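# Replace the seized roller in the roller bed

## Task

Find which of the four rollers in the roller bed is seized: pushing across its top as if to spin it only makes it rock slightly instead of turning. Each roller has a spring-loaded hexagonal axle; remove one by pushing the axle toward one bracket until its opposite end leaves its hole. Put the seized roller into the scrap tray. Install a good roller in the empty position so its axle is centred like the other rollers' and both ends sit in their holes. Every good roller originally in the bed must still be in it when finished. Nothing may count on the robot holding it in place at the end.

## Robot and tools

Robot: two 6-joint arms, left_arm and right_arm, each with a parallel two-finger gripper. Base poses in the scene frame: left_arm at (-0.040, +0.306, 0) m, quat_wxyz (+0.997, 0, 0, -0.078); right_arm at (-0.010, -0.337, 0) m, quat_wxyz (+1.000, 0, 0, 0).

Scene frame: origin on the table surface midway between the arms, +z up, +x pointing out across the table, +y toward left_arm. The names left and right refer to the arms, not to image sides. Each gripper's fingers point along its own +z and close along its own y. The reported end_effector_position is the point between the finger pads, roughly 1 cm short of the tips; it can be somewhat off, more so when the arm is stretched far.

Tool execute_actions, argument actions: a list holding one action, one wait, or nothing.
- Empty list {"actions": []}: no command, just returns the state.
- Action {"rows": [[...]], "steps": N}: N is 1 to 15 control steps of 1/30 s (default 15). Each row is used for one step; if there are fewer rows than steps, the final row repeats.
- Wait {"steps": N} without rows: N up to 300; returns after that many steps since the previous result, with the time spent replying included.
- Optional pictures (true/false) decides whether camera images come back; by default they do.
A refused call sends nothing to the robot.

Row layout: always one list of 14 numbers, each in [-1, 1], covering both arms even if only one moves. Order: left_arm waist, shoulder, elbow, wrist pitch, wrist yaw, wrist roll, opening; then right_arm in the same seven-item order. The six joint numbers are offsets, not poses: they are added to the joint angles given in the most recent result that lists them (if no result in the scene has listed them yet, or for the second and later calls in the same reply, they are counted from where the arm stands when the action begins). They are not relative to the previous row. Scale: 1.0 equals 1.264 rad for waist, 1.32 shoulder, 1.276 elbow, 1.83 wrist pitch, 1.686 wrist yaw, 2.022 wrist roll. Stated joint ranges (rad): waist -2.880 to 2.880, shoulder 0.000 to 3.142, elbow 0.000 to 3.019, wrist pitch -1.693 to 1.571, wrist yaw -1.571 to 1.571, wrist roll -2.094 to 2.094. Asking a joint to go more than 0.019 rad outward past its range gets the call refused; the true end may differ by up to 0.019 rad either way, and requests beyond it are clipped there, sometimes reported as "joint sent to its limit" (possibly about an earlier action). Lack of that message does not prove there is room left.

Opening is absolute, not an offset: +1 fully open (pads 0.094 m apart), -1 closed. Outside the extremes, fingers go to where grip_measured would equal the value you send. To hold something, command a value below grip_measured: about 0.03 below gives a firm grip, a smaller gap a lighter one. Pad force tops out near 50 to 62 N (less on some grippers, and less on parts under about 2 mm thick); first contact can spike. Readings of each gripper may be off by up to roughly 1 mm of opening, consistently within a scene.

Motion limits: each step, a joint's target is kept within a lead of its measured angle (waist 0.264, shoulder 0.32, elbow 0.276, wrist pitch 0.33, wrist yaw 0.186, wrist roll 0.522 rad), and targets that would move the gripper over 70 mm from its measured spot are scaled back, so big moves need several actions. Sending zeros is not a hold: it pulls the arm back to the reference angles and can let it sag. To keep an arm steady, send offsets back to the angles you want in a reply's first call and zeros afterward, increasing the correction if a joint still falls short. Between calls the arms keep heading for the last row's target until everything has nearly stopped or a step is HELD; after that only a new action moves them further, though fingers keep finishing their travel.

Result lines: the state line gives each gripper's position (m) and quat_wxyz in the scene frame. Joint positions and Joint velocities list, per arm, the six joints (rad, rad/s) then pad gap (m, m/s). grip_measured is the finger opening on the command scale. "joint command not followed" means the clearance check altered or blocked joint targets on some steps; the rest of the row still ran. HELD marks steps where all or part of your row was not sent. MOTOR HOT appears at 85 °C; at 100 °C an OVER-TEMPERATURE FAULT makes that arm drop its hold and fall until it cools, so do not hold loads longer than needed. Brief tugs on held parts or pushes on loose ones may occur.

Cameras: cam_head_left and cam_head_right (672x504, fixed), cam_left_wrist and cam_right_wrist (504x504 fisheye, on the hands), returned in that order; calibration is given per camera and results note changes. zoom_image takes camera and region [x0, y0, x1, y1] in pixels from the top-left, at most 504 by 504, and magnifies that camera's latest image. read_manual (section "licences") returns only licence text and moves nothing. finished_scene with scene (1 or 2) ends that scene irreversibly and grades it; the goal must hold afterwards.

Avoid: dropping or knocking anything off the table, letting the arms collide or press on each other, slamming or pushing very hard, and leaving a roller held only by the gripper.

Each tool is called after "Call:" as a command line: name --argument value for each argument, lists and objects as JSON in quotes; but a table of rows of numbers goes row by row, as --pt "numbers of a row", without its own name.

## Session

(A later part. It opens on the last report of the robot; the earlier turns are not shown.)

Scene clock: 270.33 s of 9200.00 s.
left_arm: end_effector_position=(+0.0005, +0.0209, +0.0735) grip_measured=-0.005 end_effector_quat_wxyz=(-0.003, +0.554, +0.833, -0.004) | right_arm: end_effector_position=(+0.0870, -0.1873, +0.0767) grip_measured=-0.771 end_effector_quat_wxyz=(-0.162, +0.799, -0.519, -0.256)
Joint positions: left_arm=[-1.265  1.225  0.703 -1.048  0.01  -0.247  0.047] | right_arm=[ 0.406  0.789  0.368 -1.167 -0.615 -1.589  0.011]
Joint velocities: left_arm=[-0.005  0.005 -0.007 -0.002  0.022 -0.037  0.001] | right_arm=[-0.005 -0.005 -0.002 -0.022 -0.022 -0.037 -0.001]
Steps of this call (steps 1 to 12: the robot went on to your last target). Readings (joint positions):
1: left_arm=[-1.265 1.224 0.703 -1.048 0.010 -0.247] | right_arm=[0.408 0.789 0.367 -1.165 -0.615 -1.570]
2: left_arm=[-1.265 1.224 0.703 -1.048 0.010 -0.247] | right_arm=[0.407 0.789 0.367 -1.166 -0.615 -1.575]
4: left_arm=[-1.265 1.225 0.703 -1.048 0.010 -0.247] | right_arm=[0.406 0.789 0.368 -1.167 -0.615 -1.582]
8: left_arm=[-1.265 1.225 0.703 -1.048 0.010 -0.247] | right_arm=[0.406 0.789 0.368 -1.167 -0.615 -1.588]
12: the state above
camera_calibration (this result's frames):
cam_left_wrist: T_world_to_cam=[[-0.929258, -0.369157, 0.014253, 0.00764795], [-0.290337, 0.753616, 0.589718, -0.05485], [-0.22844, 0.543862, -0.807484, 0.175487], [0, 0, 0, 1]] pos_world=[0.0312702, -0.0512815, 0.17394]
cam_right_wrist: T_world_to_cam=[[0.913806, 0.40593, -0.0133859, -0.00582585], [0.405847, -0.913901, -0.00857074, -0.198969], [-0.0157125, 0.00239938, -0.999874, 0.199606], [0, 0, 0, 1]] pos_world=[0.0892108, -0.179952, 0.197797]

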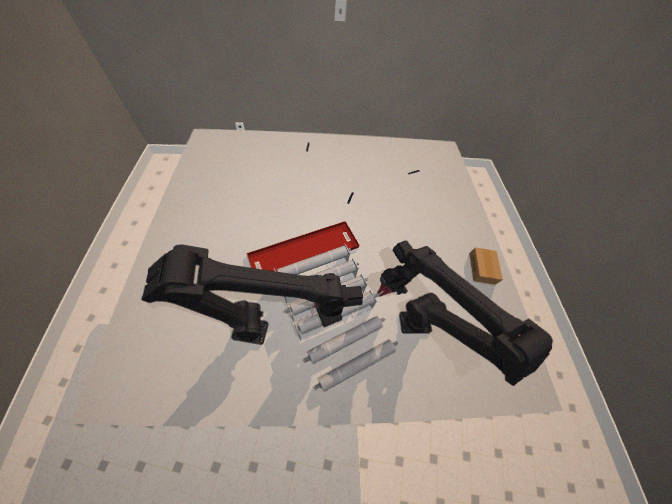

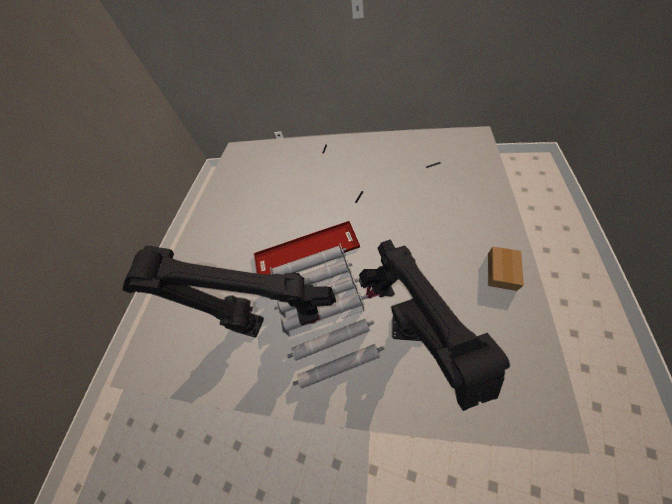

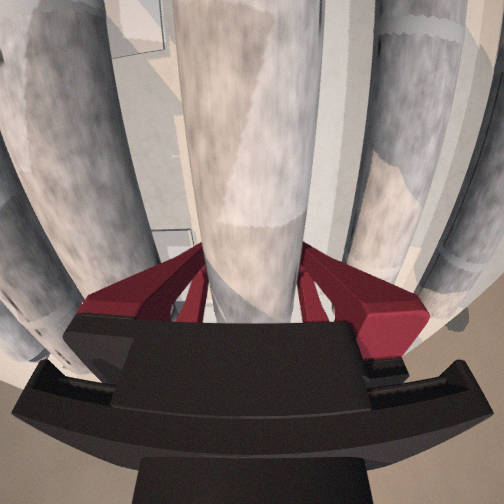

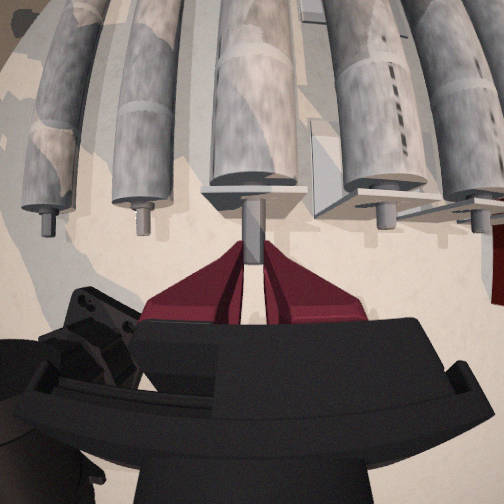

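Call:
execute_actions --actions '[{"rows":[[-0.012,0,0.02,0,0,-0.015,-0.05,-0.02,0.005,0.024,-0.01,0.024,-0.01,-0.83],[-0.018,0,0.022,0,0,-0.025,-0.05,-0.02,0.005,0.024,-0.01,0.024,-0.015,-0.83],[-0.024,0.002,0.025,0,0,-0.035,-0.05,-0.02,0.005,0.024,-0.008,0.024,-0.02,-0.83],[-0.03,0.004,0.028,0,0,-0.045,-0.05,-0.02,0.005,0.024,-0.006,0.024,-0.025,-0.83],[-0.036,0.006,0.03,0,0,-0.055,-0.05,-0.02,0.005,0.024,-0.004,0.024,-0.03,-0.83],[-0.042,0.008,0.033,0,0,-0.065,-0.05,-0.02,0.005,0.024,-0.002,0.024,-0.035,-0.83],[-0.048,0.01,0.036,0,0,-0.075,-0.05,-0.02,0.005,0.024,0,0.024,-0.04,-0.83],[-0.054,0.012,0.038,0,0,-0.085,-0.05,-0.02,0.005,0.024,0,0.024,-0.045,-0.83],[-0.058,0.013,0.04,0,0,-0.09,-0.05,-0.02,0.005,0.024,0,0.024,-0.05,-0.83]],"steps":15}]' --pictures false

Call:
execute_actions --actions '[{"steps":10}]'

Scene clock: 283.83 s of 9200.00 s.
left_arm: end_effector_position=(-0.0140, +0.0144, +0.0714) grip_measured=-0.005 end_effector_quat_wxyz=(+0.001, +0.519, +0.855, +0.000) | right_arm: end_effector_position=(+0.0895, -0.1869, +0.0771) grip_measured=-0.771 end_effector_quat_wxyz=(-0.174, +0.820, -0.488, -0.245)
Joint positions: left_arm=[-1.324  1.242  0.711 -1.039 -0.002 -0.389  0.047] | right_arm=[ 0.406  0.789  0.37  -1.16  -0.611 -1.664  0.011]
Joint velocities: left_arm=[-0.015  0.005 -0.002  0.007  0.007 -0.007  0.   ] | right_arm=[-0.005  0.015 -0.002  0.002  0.022  0.022  0.001]
Steps of this call (steps 1 to 30: the robot went on to your last target; steps 31 to 90: nothing new was sent; then 10.00 s passed at rest; steps 91 to 105: all 15 steps of this action). Readings (joint positions):
91: left_arm=[-1.265 1.225 0.703 -1.047 0.009 -0.248] | right_arm=[0.406 0.789 0.368 -1.167 -0.615 -1.590]
92: left_arm=[-1.267 1.225 0.703 -1.047 0.009 -0.252] | right_arm=[0.406 0.789 0.368 -1.167 -0.615 -1.592]
94: left_arm=[-1.275 1.226 0.703 -1.045 0.006 -0.270] | right_arm=[0.406 0.789 0.368 -1.167 -0.613 -1.600]
98: left_arm=[-1.302 1.234 0.704 -1.039 0.000 -0.332] | right_arm=[0.406 0.789 0.370 -1.164 -0.611 -1.630]
105: the state above

Scene clock: 284.17 s of 9200.00 s.
left_arm: end_effector_position=(-0.0142, +0.0144, +0.0714) grip_measured=-0.005 end_effector_quat_wxyz=(+0.001, +0.519, +0.855, +0.000) | right_arm: end_effector_position=(+0.0896, -0.1869, +0.0771) grip_measured=-0.771 end_effector_quat_wxyz=(-0.175, +0.821, -0.486, -0.245)
Joint positions: left_arm=[-1.325  1.242  0.711 -1.039 -0.002 -0.391  0.047] | right_arm=[ 0.406  0.789  0.37  -1.159 -0.611 -1.669  0.011]
Joint velocities: left_arm=[-0.015  0.005 -0.002 -0.012  0.007  0.066  0.   ] | right_arm=[-0.015  0.005 -0.007 -0.012 -0.037 -0.037  0.001]
Steps of this call (steps 1 to 10: the robot went on to your last target). Readings (joint positions):
1: left_arm=[-1.324 1.242 0.711 -1.039 -0.002 -0.390] | right_arm=[0.406 0.789 0.370 -1.160 -0.611 -1.666]
2: left_arm=[-1.324 1.242 0.711 -1.039 -0.002 -0.390] | right_arm=[0.406 0.789 0.370 -1.159 -0.611 -1.667]
4: left_arm=[-1.325 1.242 0.711 -1.039 -0.002 -0.391] | right_arm=[0.406 0.789 0.370 -1.159 -0.611 -1.668]
8: left_arm=[-1.325 1.242 0.711 -1.039 -0.002 -0.391] | right_arm=[0.406 0.789 0.370 -1.159 -0.611 -1.669]
10: the state above
camera_calibration (this result's frames):
cam_left_wrist: T_world_to_cam=[[-0.895135, -0.445786, 0.00279247, -0.00598398], [-0.359209, 0.724971, 0.587695, -0.053439], [-0.26401, 0.525064, -0.809078, 0.173842], [0, 0, 0, 1]] pos_world=[0.0213438, -0.0552037, 0.172074]
cam_right_wrist: T_world_to_cam=[[0.884479, 0.464652, 0.0423826, 0.000950607], [0.465154, -0.885227, -0.00228993, -0.200075], [0.0364542, 0.0217398, -0.999099, 0.198979], [0, 0, 0, 1]] pos_world=[0.0849712, -0.181879, 0.198301]

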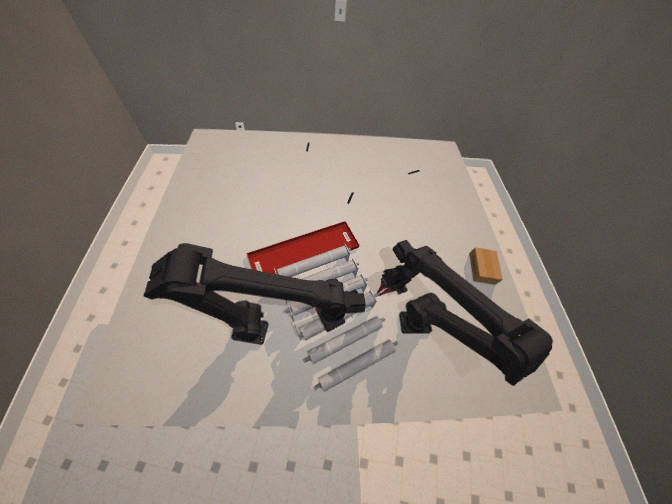

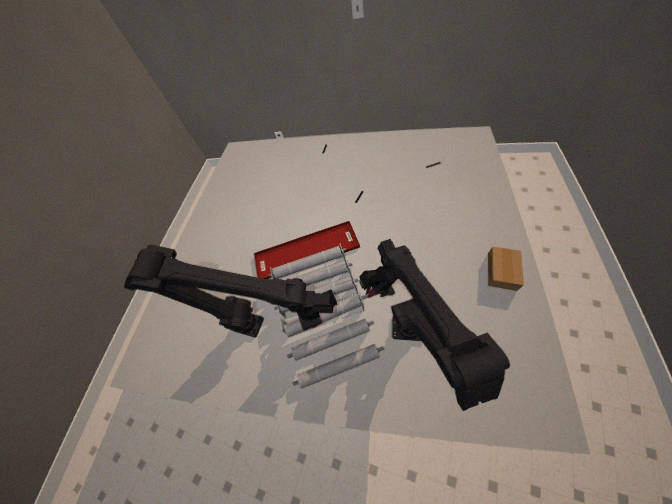

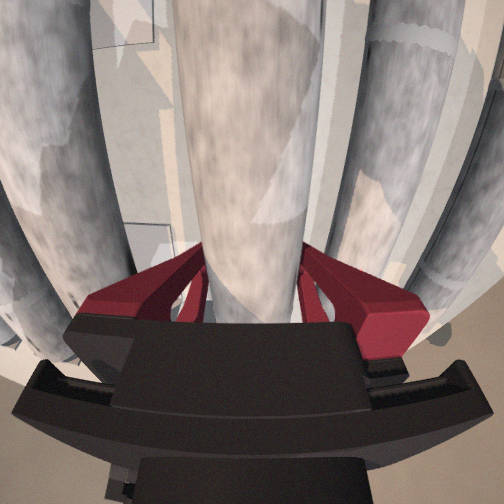

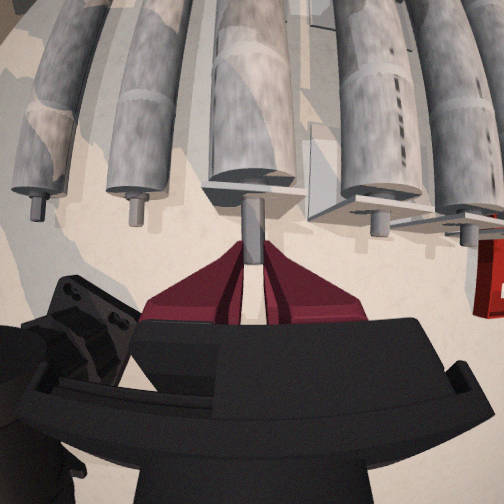

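Call:
execute_actions --actions '[{"rows":[[-0.012,-0.005,0.04,-0.005,0,-0.015,-0.05,-0.02,0.005,0.024,0,0.024,-0.01,-0.83],[-0.018,-0.005,0.045,-0.008,0,-0.025,-0.05,-0.02,0.005,0.024,0,0.024,-0.015,-0.83],[-0.024,-0.004,0.047,-0.01,0,-0.035,-0.05,-0.02,0.005,0.024,0,0.024,-0.02,-0.83],[-0.03,-0.002,0.049,-0.012,0,-0.045,-0.05,-0.02,0.005,0.024,0,0.024,-0.025,-0.83],[-0.034,0,0.051,-0.013,0,-0.055,-0.05,-0.02,0.005,0.024,0,0.024,-0.03,-0.83],[-0.038,0.002,0.052,-0.014,0,-0.063,-0.05,-0.01,0,0.012,0,0.01,-0.03,-0.7],[-0.042,0.004,0.053,-0.015,0,-0.071,-0.05,0,0,0.012,0,0,-0.03,-0.5],[-0.046,0.006,0.054,-0.016,0,-0.079,-0.05,0,0,0.012,0,0,-0.03,-0.3],[-0.05,0.008,0.055,-0.017,0,-0.087,-0.05,0,0,0.012,0,0,-0.03,-0.1],[-0.055,0.01,0.056,-0.018,0,-0.095,-0.05,0,0,0.012,0,0,-0.03,0],[-0.06,0.011,0.057,-0.018,0,-0.105,-0.05,0,0,0.012,0,0,-0.03,0]],"steps":15}]' --pictures false

Call:
execute_actions --actions '[{"steps":10}]'

Call:
zoom_image --camera "cam_head_left" --region '[270,270,400,370]'

Scene clock: 306.57 s of 9200.00 s.
left_arm: end_effector_position=(-0.0338, +0.0102, +0.0734) grip_measured=-0.005 end_effector_quat_wxyz=(-0.001, +0.477, +0.879, +0.007) | right_arm: end_effector_position=(+0.0905, -0.1865, +0.0774) grip_measured=-0.002 end_effector_quat_wxyz=(-0.182, +0.831, -0.467, -0.240)
Joint positions: left_arm=[-1.394  1.258  0.73  -1.057 -0.005 -0.555  0.047] | right_arm=[ 0.406  0.789  0.371 -1.156 -0.611 -1.713  0.047]
Joint velocities: left_arm=[-0.034 -0.015  0.007 -0.002  0.007 -0.066 -0.001] | right_arm=[-0.005  0.005 -0.017 -0.002  0.007 -0.022 -0.   ]
Steps of this call (steps 1 to 15: the robot went on to your last target; steps 16 to 90: nothing new was sent; then 18.90 s passed at rest; steps 91 to 105: all 15 steps of this action). Readings (joint positions):
91: left_arm=[-1.325 1.242 0.711 -1.039 -0.004 -0.391] | right_arm=[0.406 0.789 0.370 -1.159 -0.610 -1.669]
92: left_arm=[-1.327 1.242 0.711 -1.039 -0.007 -0.393] | right_arm=[0.406 0.789 0.370 -1.159 -0.610 -1.671]
94: left_arm=[-1.335 1.242 0.713 -1.039 -0.010 -0.409] | right_arm=[0.406 0.789 0.371 -1.159 -0.609 -1.680]
98: left_arm=[-1.358 1.248 0.722 -1.048 -0.007 -0.469] | right_arm=[0.406 0.789 0.371 -1.156 -0.611 -1.700]
105: the state above

Scene clock: 306.90 s of 9200.00 s.
left_arm: end_effector_position=(-0.0341, +0.0101, +0.0735) grip_measured=-0.005 end_effector_quat_wxyz=(-0.001, +0.476, +0.879, +0.007) | right_arm: end_effector_position=(+0.0905, -0.1865, +0.0774) grip_measured=-0.002 end_effector_quat_wxyz=(-0.182, +0.832, -0.466, -0.240)
Joint positions: left_arm=[-1.395  1.258  0.73  -1.057 -0.005 -0.559  0.047] | right_arm=[ 0.406  0.789  0.371 -1.156 -0.611 -1.716  0.047]
Joint velocities: left_arm=[ 0.005 -0.005  0.002 -0.027  0.037 -0.095  0.   ] | right_arm=[ 0.005 -0.005  0.007  0.012 -0.051  0.051 -0.   ]
Steps of this call (steps 1 to 10: the robot went on to your last target). Readings (joint positions):
1: left_arm=[-1.394 1.258 0.730 -1.057 -0.005 -0.558] | right_arm=[0.406 0.789 0.371 -1.156 -0.611 -1.713]
2: left_arm=[-1.395 1.258 0.730 -1.057 -0.005 -0.559] | right_arm=[0.406 0.789 0.371 -1.156 -0.611 -1.714]
4: left_arm=[-1.395 1.258 0.730 -1.057 -0.005 -0.559] | right_arm=[0.406 0.789 0.371 -1.156 -0.611 -1.714]
8: left_arm=[-1.395 1.258 0.730 -1.057 -0.005 -0.559] | right_arm=[0.406 0.789 0.371 -1.156 -0.611 -1.715]
10: the state above
camera_calibration (this result's frames):
cam_left_wrist: T_world_to_cam=[[-0.847208, -0.531212, -0.0072025, -0.0224974], [-0.43028, 0.678157, 0.595787, -0.061258], [-0.311605, 0.507855, -0.80311, 0.170705], [0, 0, 0, 1]] pos_world=[0.00777457, -0.0571018, 0.17343]
cam_right_wrist: T_world_to_cam=[[0.864517, 0.497254, 0.073138, 0.00542167], [0.498582, -0.866843, 0.00012223, -0.199883], [0.0634599, 0.0363596, -0.997322, 0.199379], [0, 0, 0, 1]] pos_world=[0.0823183, -0.183212, 0.198473]

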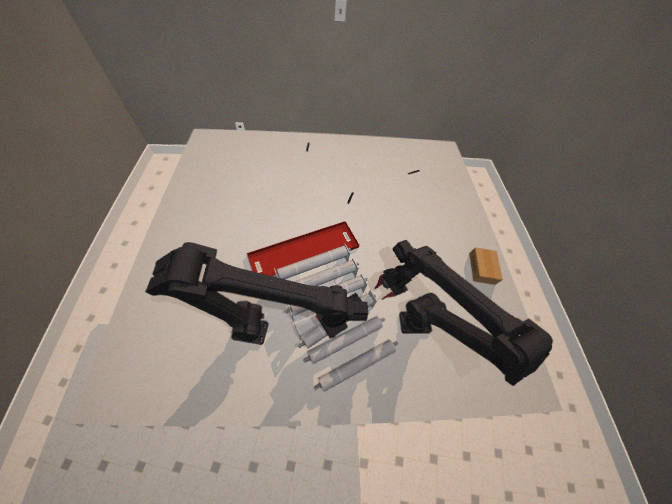

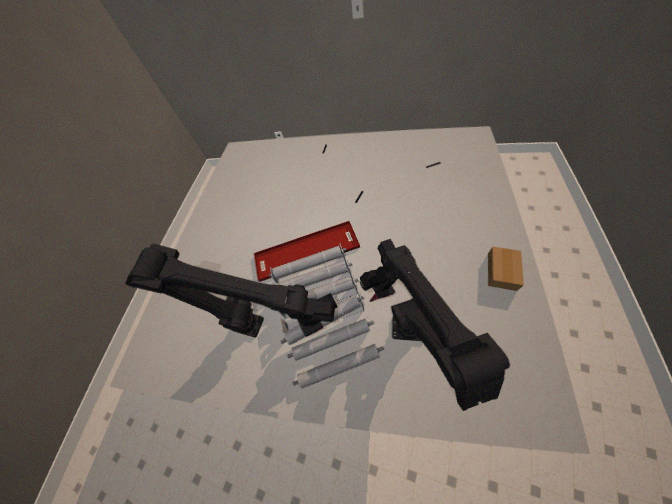

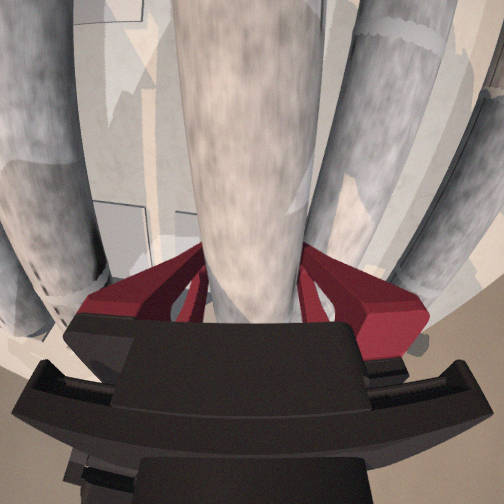

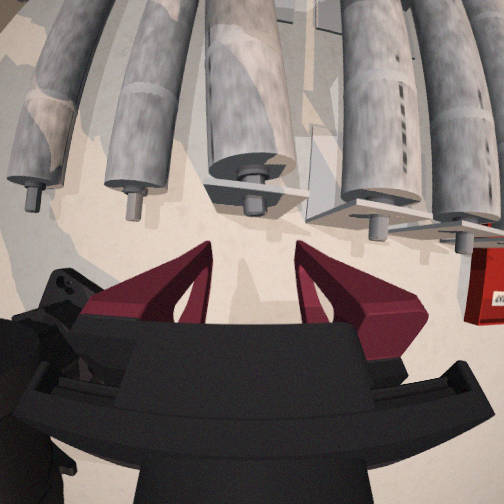

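Region (270, 270, 400, 370) of cam_head_left's 672x504 image, scaled by 3.877, with more detail than that image has; it fills the top 388 rows of this view, and the rest is white.

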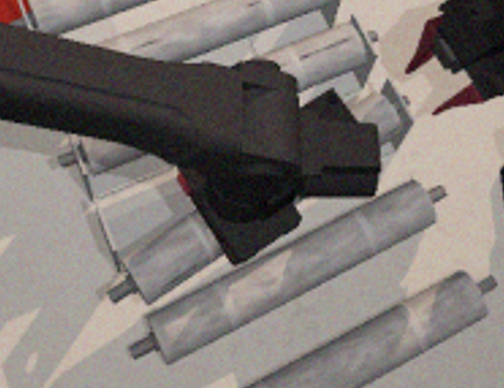

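Call:
execute_actions --actions '[{"rows":[[-0.012,-0.01,0.03,0,0,-0.02,-0.05,0,0,0.012,0,0,0,0],[-0.018,-0.015,0.025,0,0,-0.025,-0.05,0,0,0.012,0,0,0,0],[-0.022,-0.02,0.02,-0.003,0,-0.03,-0.05,0,0,0.012,0,0,0,0],[-0.026,-0.025,0.015,-0.005,0,-0.034,-0.05,0,0,0.012,0,0,0,0],[-0.03,-0.03,0.01,-0.007,0,-0.038,-0.05,0,0,0.012,0,0,0,0],[-0.034,-0.035,0.005,-0.009,0,-0.041,-0.05,0,0,0.012,0,0,0,0],[-0.037,-0.04,0.0,-0.01,0,-0.043,-0.05,0,0,0.012,0,0,0,0],[-0.04,-0.045,-0.005,-0.011,0,-0.045,-0.05,0,0,0.012,0,0,0,0],[-0.042,-0.05,-0.01,-0.012,0,-0.045,-0.05,0,0,0.012,0,0,0,0]],"steps":15}]'

Scene clock: 318.47 s of 9200.00 s.
left_arm: end_effector_position=(-0.0419, +0.0140, +0.0762) grip_measured=-0.005 end_effector_quat_wxyz=(+0.007, +0.468, +0.884, +0.004) | right_arm: end_effector_position=(+0.0905, -0.1865, +0.0774) grip_measured=-0.002 end_effector_quat_wxyz=(-0.182, +0.832, -0.466, -0.240)
Joint positions: left_arm=[-1.428  1.232  0.717 -1.055 -0.017 -0.61   0.047] | right_arm=[ 0.406  0.789  0.371 -1.156 -0.611 -1.716  0.047]
Joint velocities: left_arm=[ 0.005 -0.005 -0.002  0.007 -0.007 -0.007 -0.001] | right_arm=[-0.005 -0.015  0.022  0.002 -0.037 -0.007 -0.001]
Steps of this call (steps 1 to 15: the robot went on to your last target; steps 16 to 90: nothing new was sent; then 8.07 s passed at rest; steps 91 to 105: all 15 steps of this action). Readings (joint positions):
91: left_arm=[-1.396 1.258 0.730 -1.056 -0.005 -0.560] | right_arm=[0.406 0.789 0.371 -1.156 -0.611 -1.716]
92: left_arm=[-1.398 1.258 0.730 -1.055 -0.006 -0.564] | right_arm=[0.406 0.789 0.371 -1.156 -0.611 -1.716]
94: left_arm=[-1.404 1.258 0.730 -1.055 -0.009 -0.576] | right_arm=[0.406 0.789 0.371 -1.156 -0.611 -1.716]
98: left_arm=[-1.415 1.252 0.730 -1.055 -0.017 -0.597] | right_arm=[0.406 0.789 0.371 -1.156 -0.611 -1.716]
105: the state above
camera_calibration (this result's frames):
cam_left_wrist: T_world_to_cam=[[-0.837287, -0.54669, -0.00895037, -0.0262059], [-0.449384, 0.678749, 0.580821, -0.0685391], [-0.311454, 0.490336, -0.813982, 0.169527], [0, 0, 0, 1]] pos_world=[0.000057628, -0.0509309, 0.177566]
cam_right_wrist: T_world_to_cam=[[0.864517, 0.497254, 0.073138, 0.00542167], [0.498582, -0.866843, 0.00012223, -0.199883], [0.0634599, 0.0363596, -0.997322, 0.199379], [0, 0, 0, 1]] pos_world=[0.0823183, -0.183212, 0.198473]

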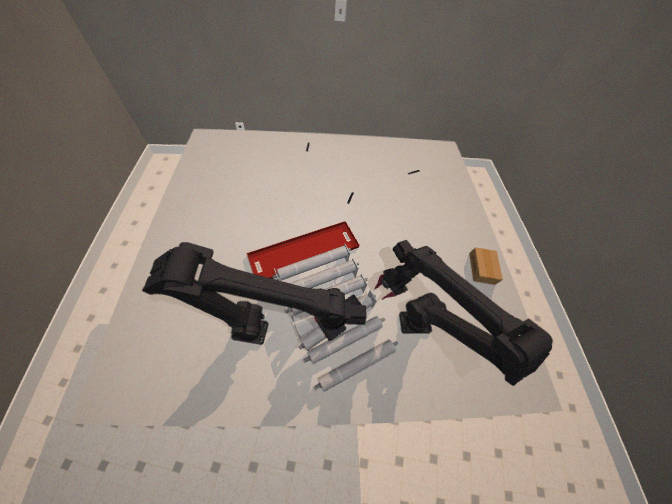

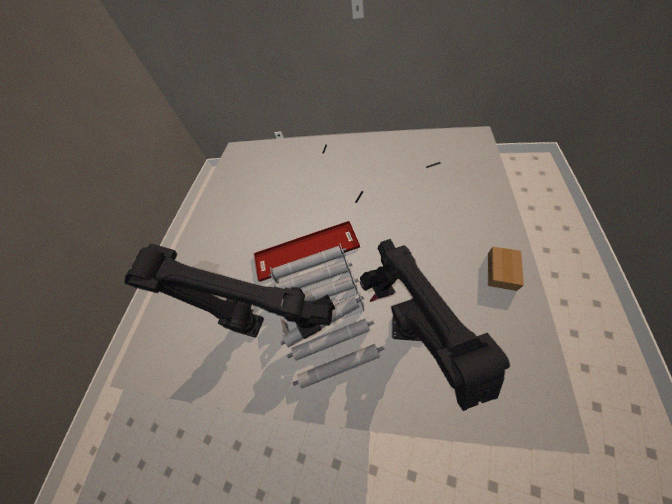

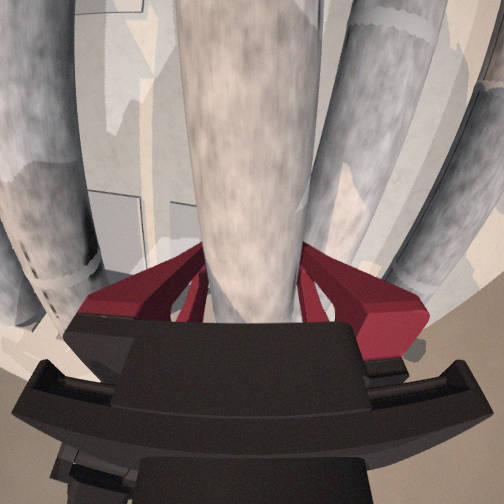

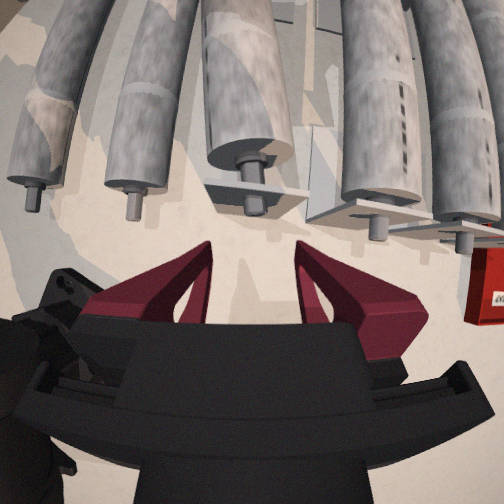

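Call:
execute_actions --actions '[{"rows":[[-0.005,-0.03,-0.005,-0.01,0.005,0,-0.05,0,0,0.012,0,0,0,0],[0,-0.032,-0.01,-0.012,0.008,0.005,-0.05,0,0,0.012,0,0,0,0],[0,-0.035,-0.015,-0.015,0.01,0.01,-0.05,0,0,0.012,0,0,0,0],[0,-0.038,-0.02,-0.018,0.01,0.01,-0.05,0,0,0.012,0,0,0,0],[0,-0.04,-0.022,-0.02,0.01,0.01,-0.05,0,0,0.012,0,0,0,0]],"steps":15}]'

Scene clock: 324.33 s of 9200.00 s.
left_arm: end_effector_position=(-0.0469, +0.0396, +0.0652) grip_measured=-0.005 end_effector_quat_wxyz=(-0.019, +0.471, +0.882, +0.018) | right_arm: end_effector_position=(+0.0905, -0.1865, +0.0774) grip_measured=-0.002 end_effector_quat_wxyz=(-0.182, +0.832, -0.466, -0.240)
Joint positions: left_arm=[-1.427  1.213  0.667 -1.075  0.016 -0.602  0.047] | right_arm=[ 0.406  0.789  0.371 -1.156 -0.611 -1.716  0.047]
Joint velocities: left_arm=[-0.005 -0.015 -0.007  0.002 -0.037 -0.081  0.   ] | right_arm=[-0.005  0.015  0.017 -0.002 -0.022  0.022 -0.001]
Steps of this call (steps 1 to 15: the robot went on to your last target; steps 16 to 90: nothing new was sent; then 2.37 s passed at rest; steps 91 to 105: all 15 steps of this action). Readings (joint positions):
91: left_arm=[-1.428 1.232 0.716 -1.055 -0.017 -0.610] | right_arm=[0.406 0.789 0.371 -1.156 -0.611 -1.716]
92: left_arm=[-1.427 1.232 0.715 -1.055 -0.017 -0.608] | right_arm=[0.406 0.789 0.371 -1.156 -0.611 -1.716]
94: left_arm=[-1.427 1.229 0.708 -1.055 -0.015 -0.601] | right_arm=[0.406 0.789 0.371 -1.156 -0.611 -1.716]
98: left_arm=[-1.427 1.216 0.691 -1.062 -0.005 -0.589] | right_arm=[0.406 0.789 0.371 -1.156 -0.611 -1.716]
105: the state above
camera_calibration (this result's frames):
cam_left_wrist: T_world_to_cam=[[-0.840878, -0.541143, -0.0094225, -0.0168602], [-0.42579, 0.650684, 0.62874, -0.0826676], [-0.334107, 0.532705, -0.777559, 0.141378], [0, 0, 0, 1]] pos_world=[-0.00214085, -0.0306464, 0.161748]
cam_right_wrist: T_world_to_cam=[[0.864517, 0.497254, 0.073138, 0.00542167], [0.498582, -0.866843, 0.00012223, -0.199883], [0.0634599, 0.0363596, -0.997322, 0.199379], [0, 0, 0, 1]] pos_world=[0.0823183, -0.183212, 0.198473]

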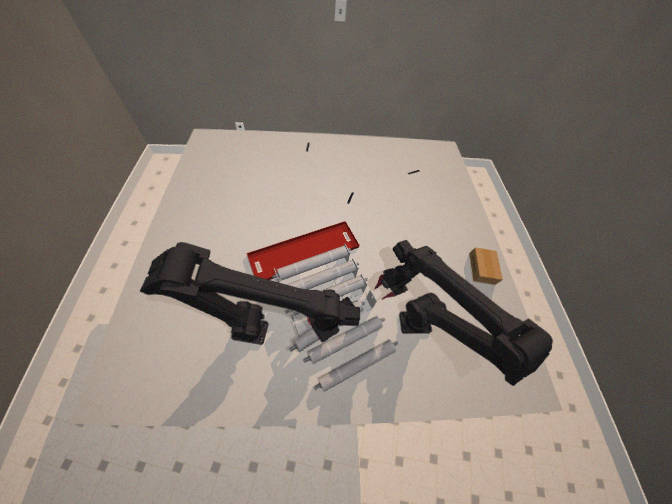

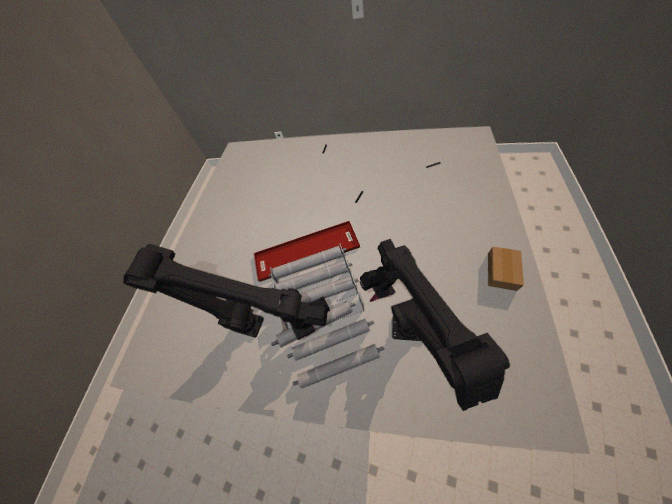

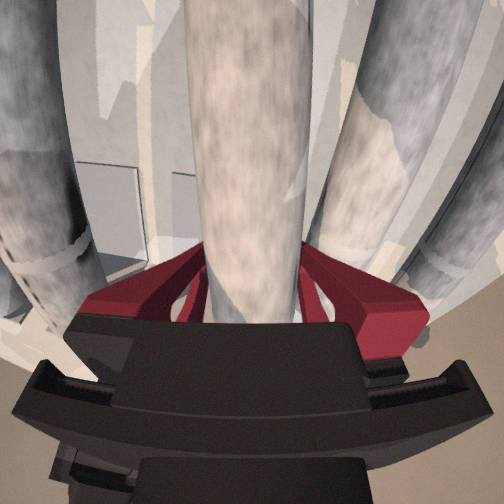

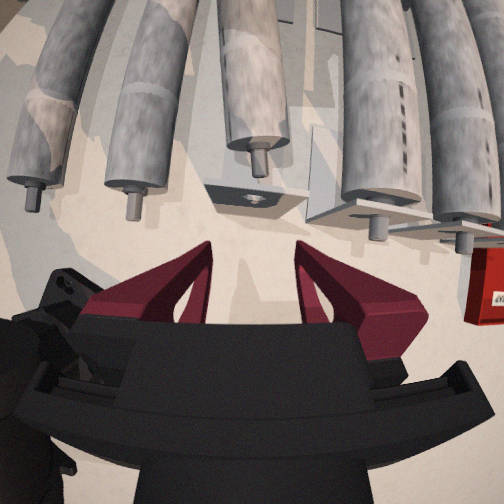

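Call:
execute_actions --actions '[{"rows":[[0,-0.04,0.04,-0.01,0,0,-0.05,-0.03,0,0.02,0,0,0,0],[0,-0.05,0.055,-0.02,0,0,-0.05,-0.06,0,0.03,0,0,0,0],[0,-0.06,0.065,-0.03,0,0,-0.05,-0.09,0,0.04,0,0,0,0],[0,-0.07,0.075,-0.042,0,0,-0.05,-0.12,0,0.05,0,0,0,0],[0,-0.078,0.087,-0.054,0,0,-0.05,-0.15,0,0.05,0,0,0,0],[0,-0.086,0.1,-0.066,0,0,-0.05,-0.18,0,0.05,0,0,0,0],[0,-0.094,0.112,-0.078,0,0,-0.05,-0.21,0,0.05,0,0,0,0],[0,-0.102,0.125,-0.09,0,0,-0.05,-0.24,0,0.05,0,0,0,0],[0,-0.11,0.138,-0.1,0,0,-0.05,-0.27,0,0.05,0,0,0,0],[0,-0.118,0.15,-0.11,0,0,-0.05,-0.3,0,0.05,0,0,0,0],[0,-0.126,0.163,-0.12,0,0,-0.05,-0.33,0,0.05,0,0,0,0],[0,-0.133,0.176,-0.13,0,0,-0.05,-0.36,0,0.05,0,0,0,0],[0,-0.14,0.19,-0.14,0,0,-0.05,-0.4,0,0.05,0,0,0,0]],"steps":15}]' --pictures false

Call:
execute_actions --actions '[{"steps":12}]'

Call:
zoom_image --camera "cam_head_left" --region '[230,200,400,330]'

Scene clock: 338.47 s of 9200.00 s.
left_arm: end_effector_position=(-0.0482, +0.0347, +0.1556) grip_measured=-0.005 end_effector_quat_wxyz=(-0.009, +0.468, +0.884, -0.009) | right_arm: end_effector_position=(+0.1538, -0.2511, +0.0821) grip_measured=-0.002 end_effector_quat_wxyz=(-0.238, +0.697, -0.651, -0.184)
Joint positions: left_arm=[-1.427  1.07   0.822 -1.314  0.024 -0.609  0.047] | right_arm=[-0.08   0.789  0.384 -1.156 -0.612 -1.716  0.047]
Joint velocities: left_arm=[-0.005 -0.278  0.349 -0.208 -0.081  0.007 -0.001] | right_arm=[-0.62  -0.015 -0.017 -0.002 -0.081 -0.081 -0.   ]
Steps of this call (steps 1 to 15: the robot went on to your last target; steps 16 to 90: nothing new was sent; then 10.63 s passed at rest; steps 91 to 105: all 15 steps of this action). Readings (joint positions):
91: left_arm=[-1.427 1.212 0.667 -1.075 0.019 -0.603] | right_arm=[0.404 0.789 0.371 -1.156 -0.611 -1.716]
92: left_arm=[-1.427 1.211 0.667 -1.078 0.020 -0.603] | right_arm=[0.393 0.789 0.371 -1.156 -0.611 -1.716]
94: left_arm=[-1.427 1.202 0.673 -1.098 0.027 -0.606] | right_arm=[0.340 0.789 0.372 -1.156 -0.612 -1.716]
98: left_arm=[-1.427 1.161 0.714 -1.185 0.025 -0.609] | right_arm=[0.177 0.789 0.380 -1.156 -0.612 -1.716]
105: the state above

Scene clock: 338.87 s of 9200.00 s.
left_arm: end_effector_position=(-0.0479, +0.0313, +0.1688) grip_measured=-0.005 end_effector_quat_wxyz=(-0.002, +0.468, +0.883, -0.020) | right_arm: end_effector_position=(+0.1554, -0.2542, +0.0821) grip_measured=-0.002 end_effector_quat_wxyz=(-0.240, +0.691, -0.658, -0.182)
Joint positions: left_arm=[-1.427  1.051  0.844 -1.329  0.022 -0.609  0.047] | right_arm=[-0.099  0.789  0.384 -1.156 -0.612 -1.716  0.047]
Joint velocities: left_arm=[-0.005  0.005  0.007  0.002  0.007 -0.037 -0.003] | right_arm=[-0.015  0.005 -0.002 -0.007  0.051 -0.007  0.001]
Steps of this call (steps 1 to 12: the robot went on to your last target). Readings (joint positions):
1: left_arm=[-1.427 1.062 0.832 -1.319 0.024 -0.609] | right_arm=[-0.094 0.789 0.384 -1.156 -0.612 -1.716]
2: left_arm=[-1.427 1.056 0.839 -1.321 0.024 -0.609] | right_arm=[-0.099 0.789 0.384 -1.156 -0.612 -1.716]
4: left_arm=[-1.427 1.051 0.844 -1.322 0.023 -0.609] | right_arm=[-0.099 0.789 0.384 -1.156 -0.612 -1.716]
8: left_arm=[-1.427 1.051 0.844 -1.328 0.022 -0.609] | right_arm=[-0.099 0.789 0.384 -1.156 -0.612 -1.716]
12: the state above
camera_calibration (this result's frames):
cam_left_wrist: T_world_to_cam=[[-0.837219, -0.545242, 0.0421332, -0.0296457], [-0.426157, 0.698763, 0.574561, -0.135297], [-0.342716, 0.463078, -0.817377, 0.234447], [0, 0, 0, 1]] pos_world=[-0.00212902, -0.0301909, 0.270617]
cam_right_wrist: T_world_to_cam=[[0.996117, 0.0169277, 0.0864017, -0.161046], [0.0168796, -0.999857, 0.00128659, -0.250081], [0.0864111, 0.00017683, -0.99626, 0.189575], [0, 0, 0, 1]] pos_world=[0.14826, -0.247353, 0.203102]

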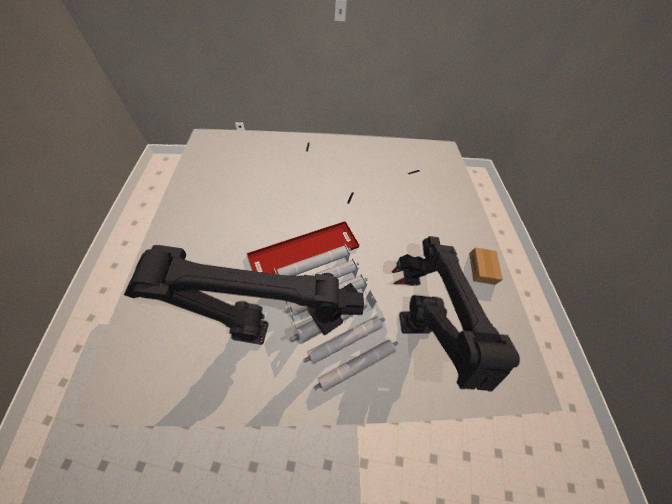

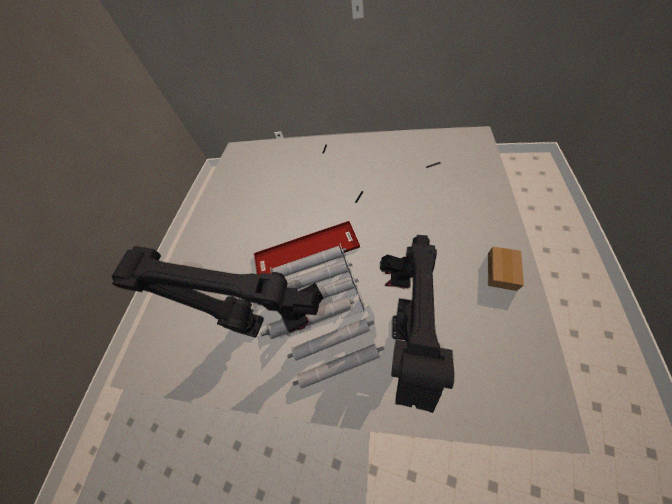

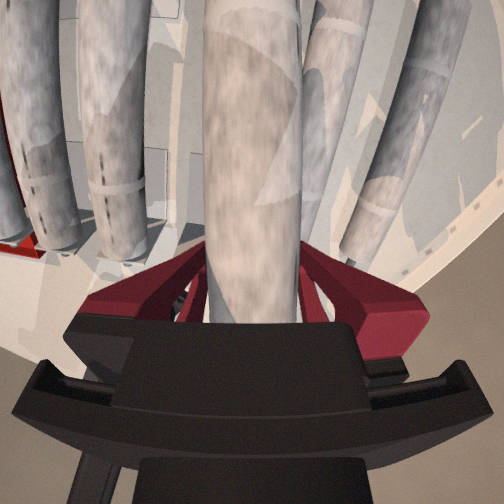

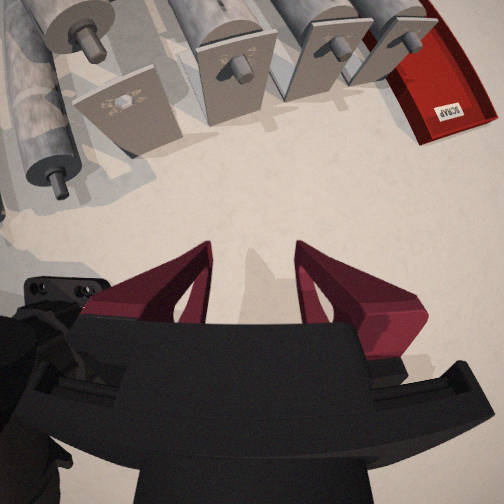

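Region (230, 200, 400, 330) of cam_head_left's 672x504 image, scaled by 2.965, with more detail than that image has; it fills the top 385 rows of this view, and the rest is white.

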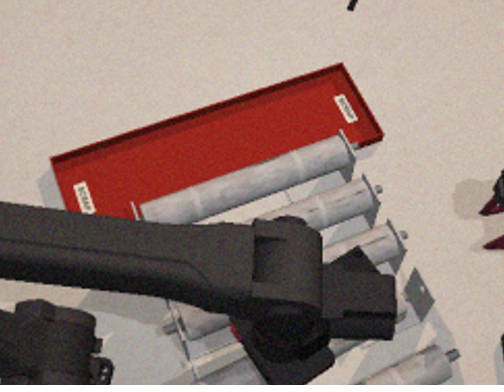

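Call:
execute_actions --actions '[{"rows":[[0,-0.02,0.05,0,0,0,-0.1,0,0,0.012,0,0,0,0]],"steps":3}]'

Scene clock: 346.70 s of 9200.00 s.
left_arm: end_effector_position=(-0.0479, +0.0313, +0.1688) grip_measured=-0.005 end_effector_quat_wxyz=(-0.002, +0.468, +0.883, -0.020) | right_arm: end_effector_position=(+0.1554, -0.2542, +0.0821) grip_measured=-0.002 end_effector_quat_wxyz=(-0.240, +0.691, -0.658, -0.182)
Joint positions: left_arm=[-1.427  1.051  0.844 -1.329  0.022 -0.609  0.047] | right_arm=[-0.099  0.789  0.384 -1.156 -0.612 -1.716  0.047]
Joint velocities: left_arm=[-0.005 -0.005 -0.017 -0.007  0.051 -0.051 -0.001] | right_arm=[-0.005  0.005 -0.012  0.022 -0.007 -0.022  0.001]
Steps of this call (steps 1 to 30: the robot went on to your last target; steps 31 to 90: nothing new was sent; then 4.73 s passed at rest; steps 91 to 93: all 3 steps of this action). Readings (joint positions):
91: left_arm=[-1.427 1.051 0.844 -1.329 0.022 -0.609] | right_arm=[-0.099 0.789 0.384 -1.156 -0.612 -1.716]
92: left_arm=[-1.427 1.051 0.844 -1.329 0.022 -0.609] | right_arm=[-0.099 0.789 0.384 -1.156 -0.612 -1.716]
93: the state above
camera_calibration (this result's frames):
cam_left_wrist: T_world_to_cam=[[-0.837219, -0.545242, 0.0421332, -0.0296457], [-0.426157, 0.698763, 0.574561, -0.135297], [-0.342716, 0.463078, -0.817377, 0.234447], [0, 0, 0, 1]] pos_world=[-0.00212902, -0.0301909, 0.270617]
cam_right_wrist: T_world_to_cam=[[0.996117, 0.0169277, 0.0864017, -0.161046], [0.0168796, -0.999857, 0.00128659, -0.250081], [0.0864111, 0.00017683, -0.99626, 0.189575], [0, 0, 0, 1]] pos_world=[0.14826, -0.247353, 0.203102]

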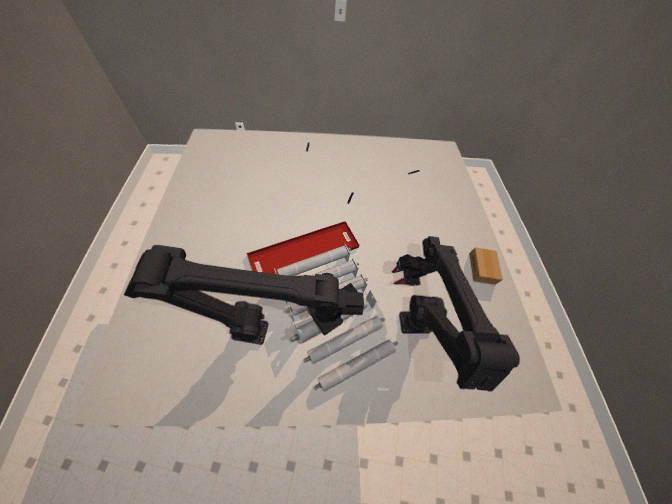

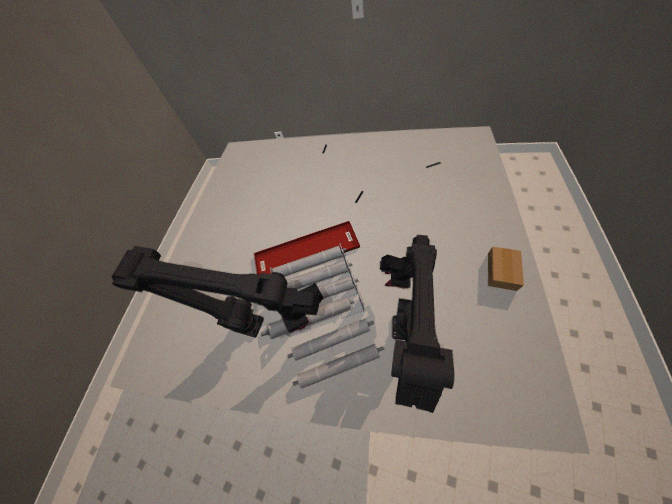

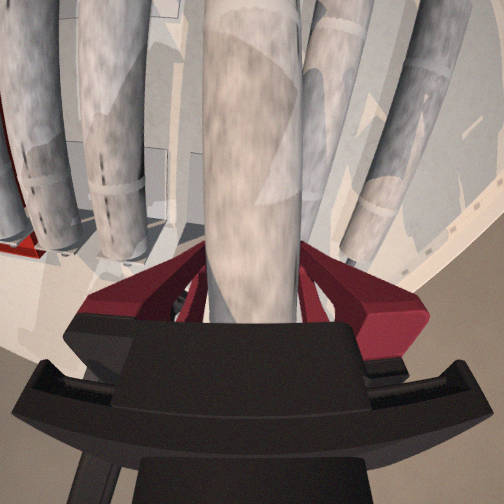

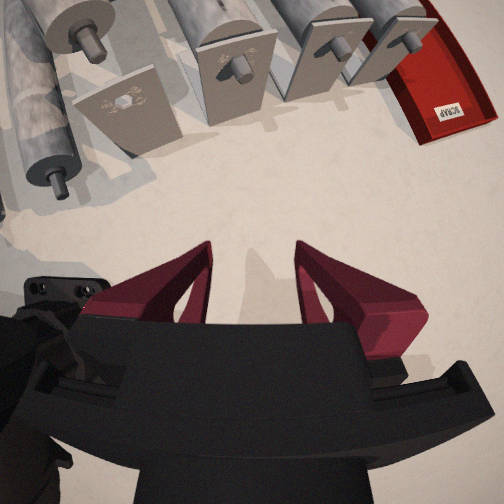

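Call:
execute_actions --actions '[{"rows":[[0,-0.02,0.054,-0.004,0,0,-0.1,0,0,0.012,0,0,0,0],[0,-0.02,0.058,-0.008,0,0,-0.1,0,0,0.012,0,0,0,0],[0,-0.02,0.063,-0.012,0,0,-0.1,0,0,0.012,0,0,0,0],[0,-0.021,0.069,-0.016,0,0,-0.1,0,0,0.012,0,0,0,0],[0,-0.022,0.076,-0.021,0,0,-0.1,0,0,0.012,0,0,0,0],[0,-0.022,0.083,-0.026,0,0,-0.1,0,0,0.012,0,0,0,0],[0,-0.023,0.09,-0.031,0,0,-0.1,0,0,0.012,0,0,0,0],[0,-0.023,0.097,-0.036,0,0,-0.1,0,0,0.012,0,0,0,0],[0,-0.024,0.104,-0.041,0,0,-0.1,0,0,0.012,0,0,0,0],[0,-0.024,0.111,-0.046,0,0,-0.1,0,0,0.012,0,0,0,0],[0,-0.025,0.118,-0.051,0,0,-0.1,0,0,0.012,0,0,0,0],[0,-0.025,0.125,-0.056,0,0,-0.1,0,0,0.012,0,0,0,0],[0,-0.026,0.132,-0.061,0,0,-0.1,0,0,0.012,0,0,0,0],[0,-0.026,0.139,-0.066,0,0,-0.1,0,0,0.012,0,0,0,0],[0,-0.027,0.146,-0.071,0,0,-0.1,0,0,0.012,0,0,0,0]],"steps":15}]' --pictures false

Call:
execute_actions --actions '[{"rows":[[0,-0.02,0.077,-0.008,0,0.01,-0.1,0,0,0.012,0,0,0,0],[0,-0.02,0.084,-0.01,0,0.015,-0.1,0,0,0.012,0,0,0,0],[0,-0.02,0.091,-0.012,0,0.02,-0.1,0,0,0.012,0,0,0,0],[0,-0.02,0.098,-0.014,0,0.025,-0.1,0,0,0.012,0,0,0,0],[0,-0.02,0.105,-0.016,0,0.03,-0.1,0,0,0.012,0,0,0,0],[0,-0.02,0.112,-0.018,0,0.035,-0.1,0,0,0.012,0,0,0,0],[0,-0.02,0.119,-0.02,0,0.04,-0.1,0,0,0.012,0,0,0,0],[0,-0.02,0.126,-0.02,0,0.05,-0.1,0,0,0.012,0,0,0,0],[0,-0.02,0.133,-0.02,0,0.06,-0.1,0,0,0.012,0,0,0,0],[0,-0.02,0.14,-0.02,0,0.07,-0.1,0,0,0.012,0,0,0,0],[0,-0.02,0.147,-0.02,0,0.08,-0.1,0,0,0.012,0,0,0,0],[0,-0.02,0.154,-0.02,0,0.09,-0.1,0,0,0.012,0,0,0,0],[0,-0.02,0.16,-0.02,0,0.1,-0.1,0,0,0.012,0,0,0,0]],"steps":15}]'

Scene clock: 367.43 s of 9200.00 s.
left_arm: end_effector_position=(-0.0480, +0.0328, +0.1994) grip_measured=-0.005 end_effector_quat_wxyz=(-0.008, +0.468, +0.884, -0.009) | right_arm: end_effector_position=(+0.1554, -0.2542, +0.0821) grip_measured=-0.002 end_effector_quat_wxyz=(-0.240, +0.691, -0.658, -0.182)
Joint positions: left_arm=[-1.427  1.051  0.926 -1.438  0.022 -0.609  0.047] | right_arm=[-0.099  0.789  0.384 -1.156 -0.612 -1.716  0.047]
Joint velocities: left_arm=[ 0.005 -0.005  0.33  -0.242 -0.007  0.037 -0.   ] | right_arm=[-0.005  0.005 -0.002  0.007  0.022  0.081 -0.   ]
Steps of this call (steps 1 to 15: the robot went on to your last target; steps 16 to 90: nothing new was sent; then 17.23 s passed at rest; steps 91 to 105: all 15 steps of this action). Readings (joint positions):
91: left_arm=[-1.427 1.051 0.844 -1.330 0.022 -0.609] | right_arm=[-0.099 0.789 0.384 -1.156 -0.612 -1.716]
92: left_arm=[-1.427 1.051 0.844 -1.332 0.022 -0.609] | right_arm=[-0.099 0.789 0.384 -1.156 -0.612 -1.716]
94: left_arm=[-1.427 1.051 0.844 -1.341 0.022 -0.609] | right_arm=[-0.099 0.789 0.384 -1.156 -0.612 -1.716]
98: left_arm=[-1.427 1.051 0.855 -1.377 0.022 -0.609] | right_arm=[-0.099 0.789 0.384 -1.156 -0.612 -1.716]
105: the state above

Scene clock: 367.93 s of 9200.00 s.
left_arm: end_effector_position=(-0.0482, +0.0115, +0.2424) grip_measured=-0.005 end_effector_quat_wxyz=(+0.012, +0.529, +0.848, -0.041) | right_arm: end_effector_position=(+0.1554, -0.2542, +0.0821) grip_measured=-0.002 end_effector_quat_wxyz=(-0.240, +0.691, -0.658, -0.182)
Joint positions: left_arm=[-1.427  1.051  1.037 -1.474  0.022 -0.468  0.047] | right_arm=[-0.099  0.789  0.384 -1.156 -0.612 -1.716  0.047]
Joint velocities: left_arm=[-0.005 -0.015  0.232 -0.002  0.007  0.227 -0.   ] | right_arm=[-0.005 -0.024 -0.007 -0.007 -0.051 -0.007  0.   ]
Steps of this call (steps 1 to 15: all 15 steps of this action). Readings (joint positions):
1: left_arm=[-1.427 1.051 0.936 -1.443 0.022 -0.608] | right_arm=[-0.099 0.789 0.384 -1.156 -0.612 -1.716]
2: left_arm=[-1.427 1.051 0.943 -1.446 0.022 -0.606] | right_arm=[-0.099 0.789 0.384 -1.156 -0.612 -1.716]
4: left_arm=[-1.427 1.051 0.955 -1.451 0.022 -0.597] | right_arm=[-0.099 0.789 0.384 -1.156 -0.612 -1.716]
8: left_arm=[-1.427 1.051 0.979 -1.467 0.022 -0.568] | right_arm=[-0.099 0.789 0.384 -1.156 -0.612 -1.716]
15: the state above
camera_calibration (this result's frames):
cam_left_wrist: T_world_to_cam=[[-0.905374, -0.420296, 0.0604109, -0.0529674], [-0.326363, 0.779813, 0.534208, -0.150182], [-0.271635, 0.463942, -0.843192, 0.313317], [0, 0, 0, 1]] pos_world=[-0.0118612, -0.0505092, 0.347615]
cam_right_wrist: T_world_to_cam=[[0.996117, 0.0169277, 0.0864017, -0.161046], [0.0168796, -0.999857, 0.00128659, -0.250081], [0.0864111, 0.00017683, -0.99626, 0.189575], [0, 0, 0, 1]] pos_world=[0.14826, -0.247353, 0.203102]

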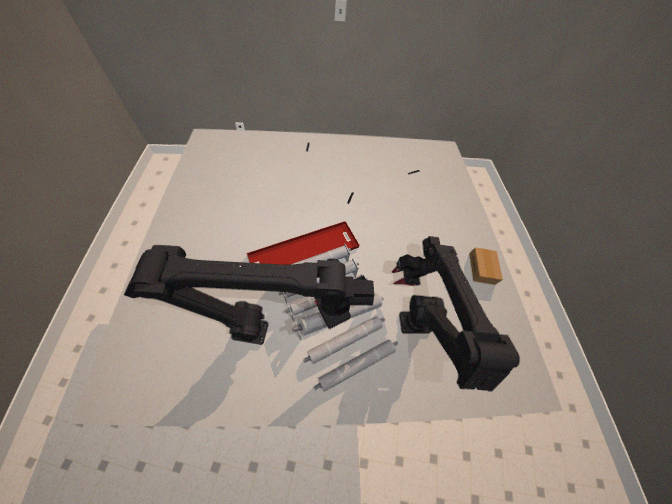

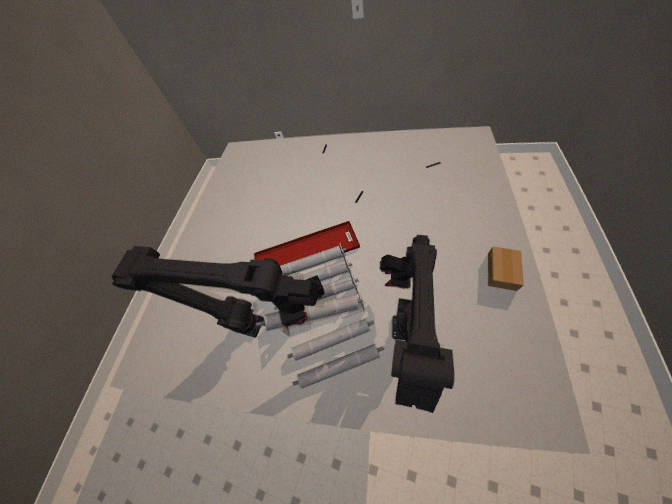

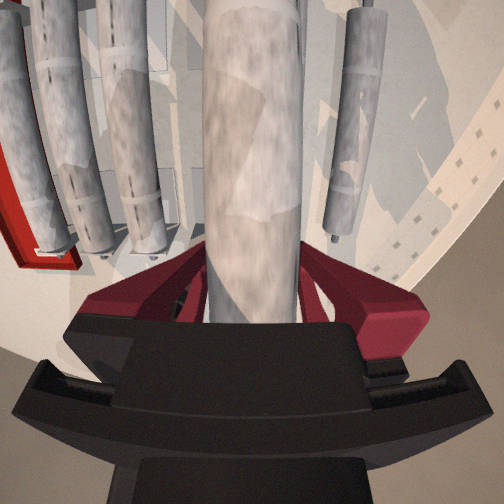

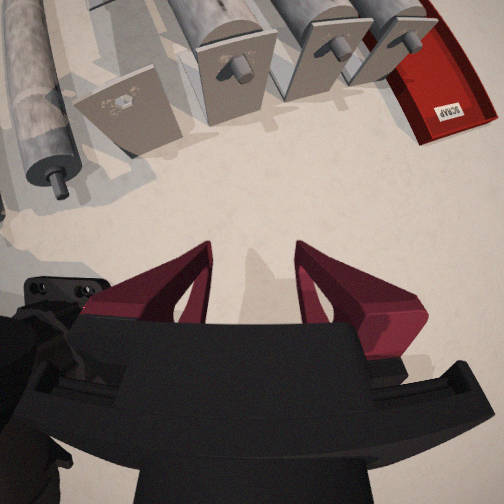

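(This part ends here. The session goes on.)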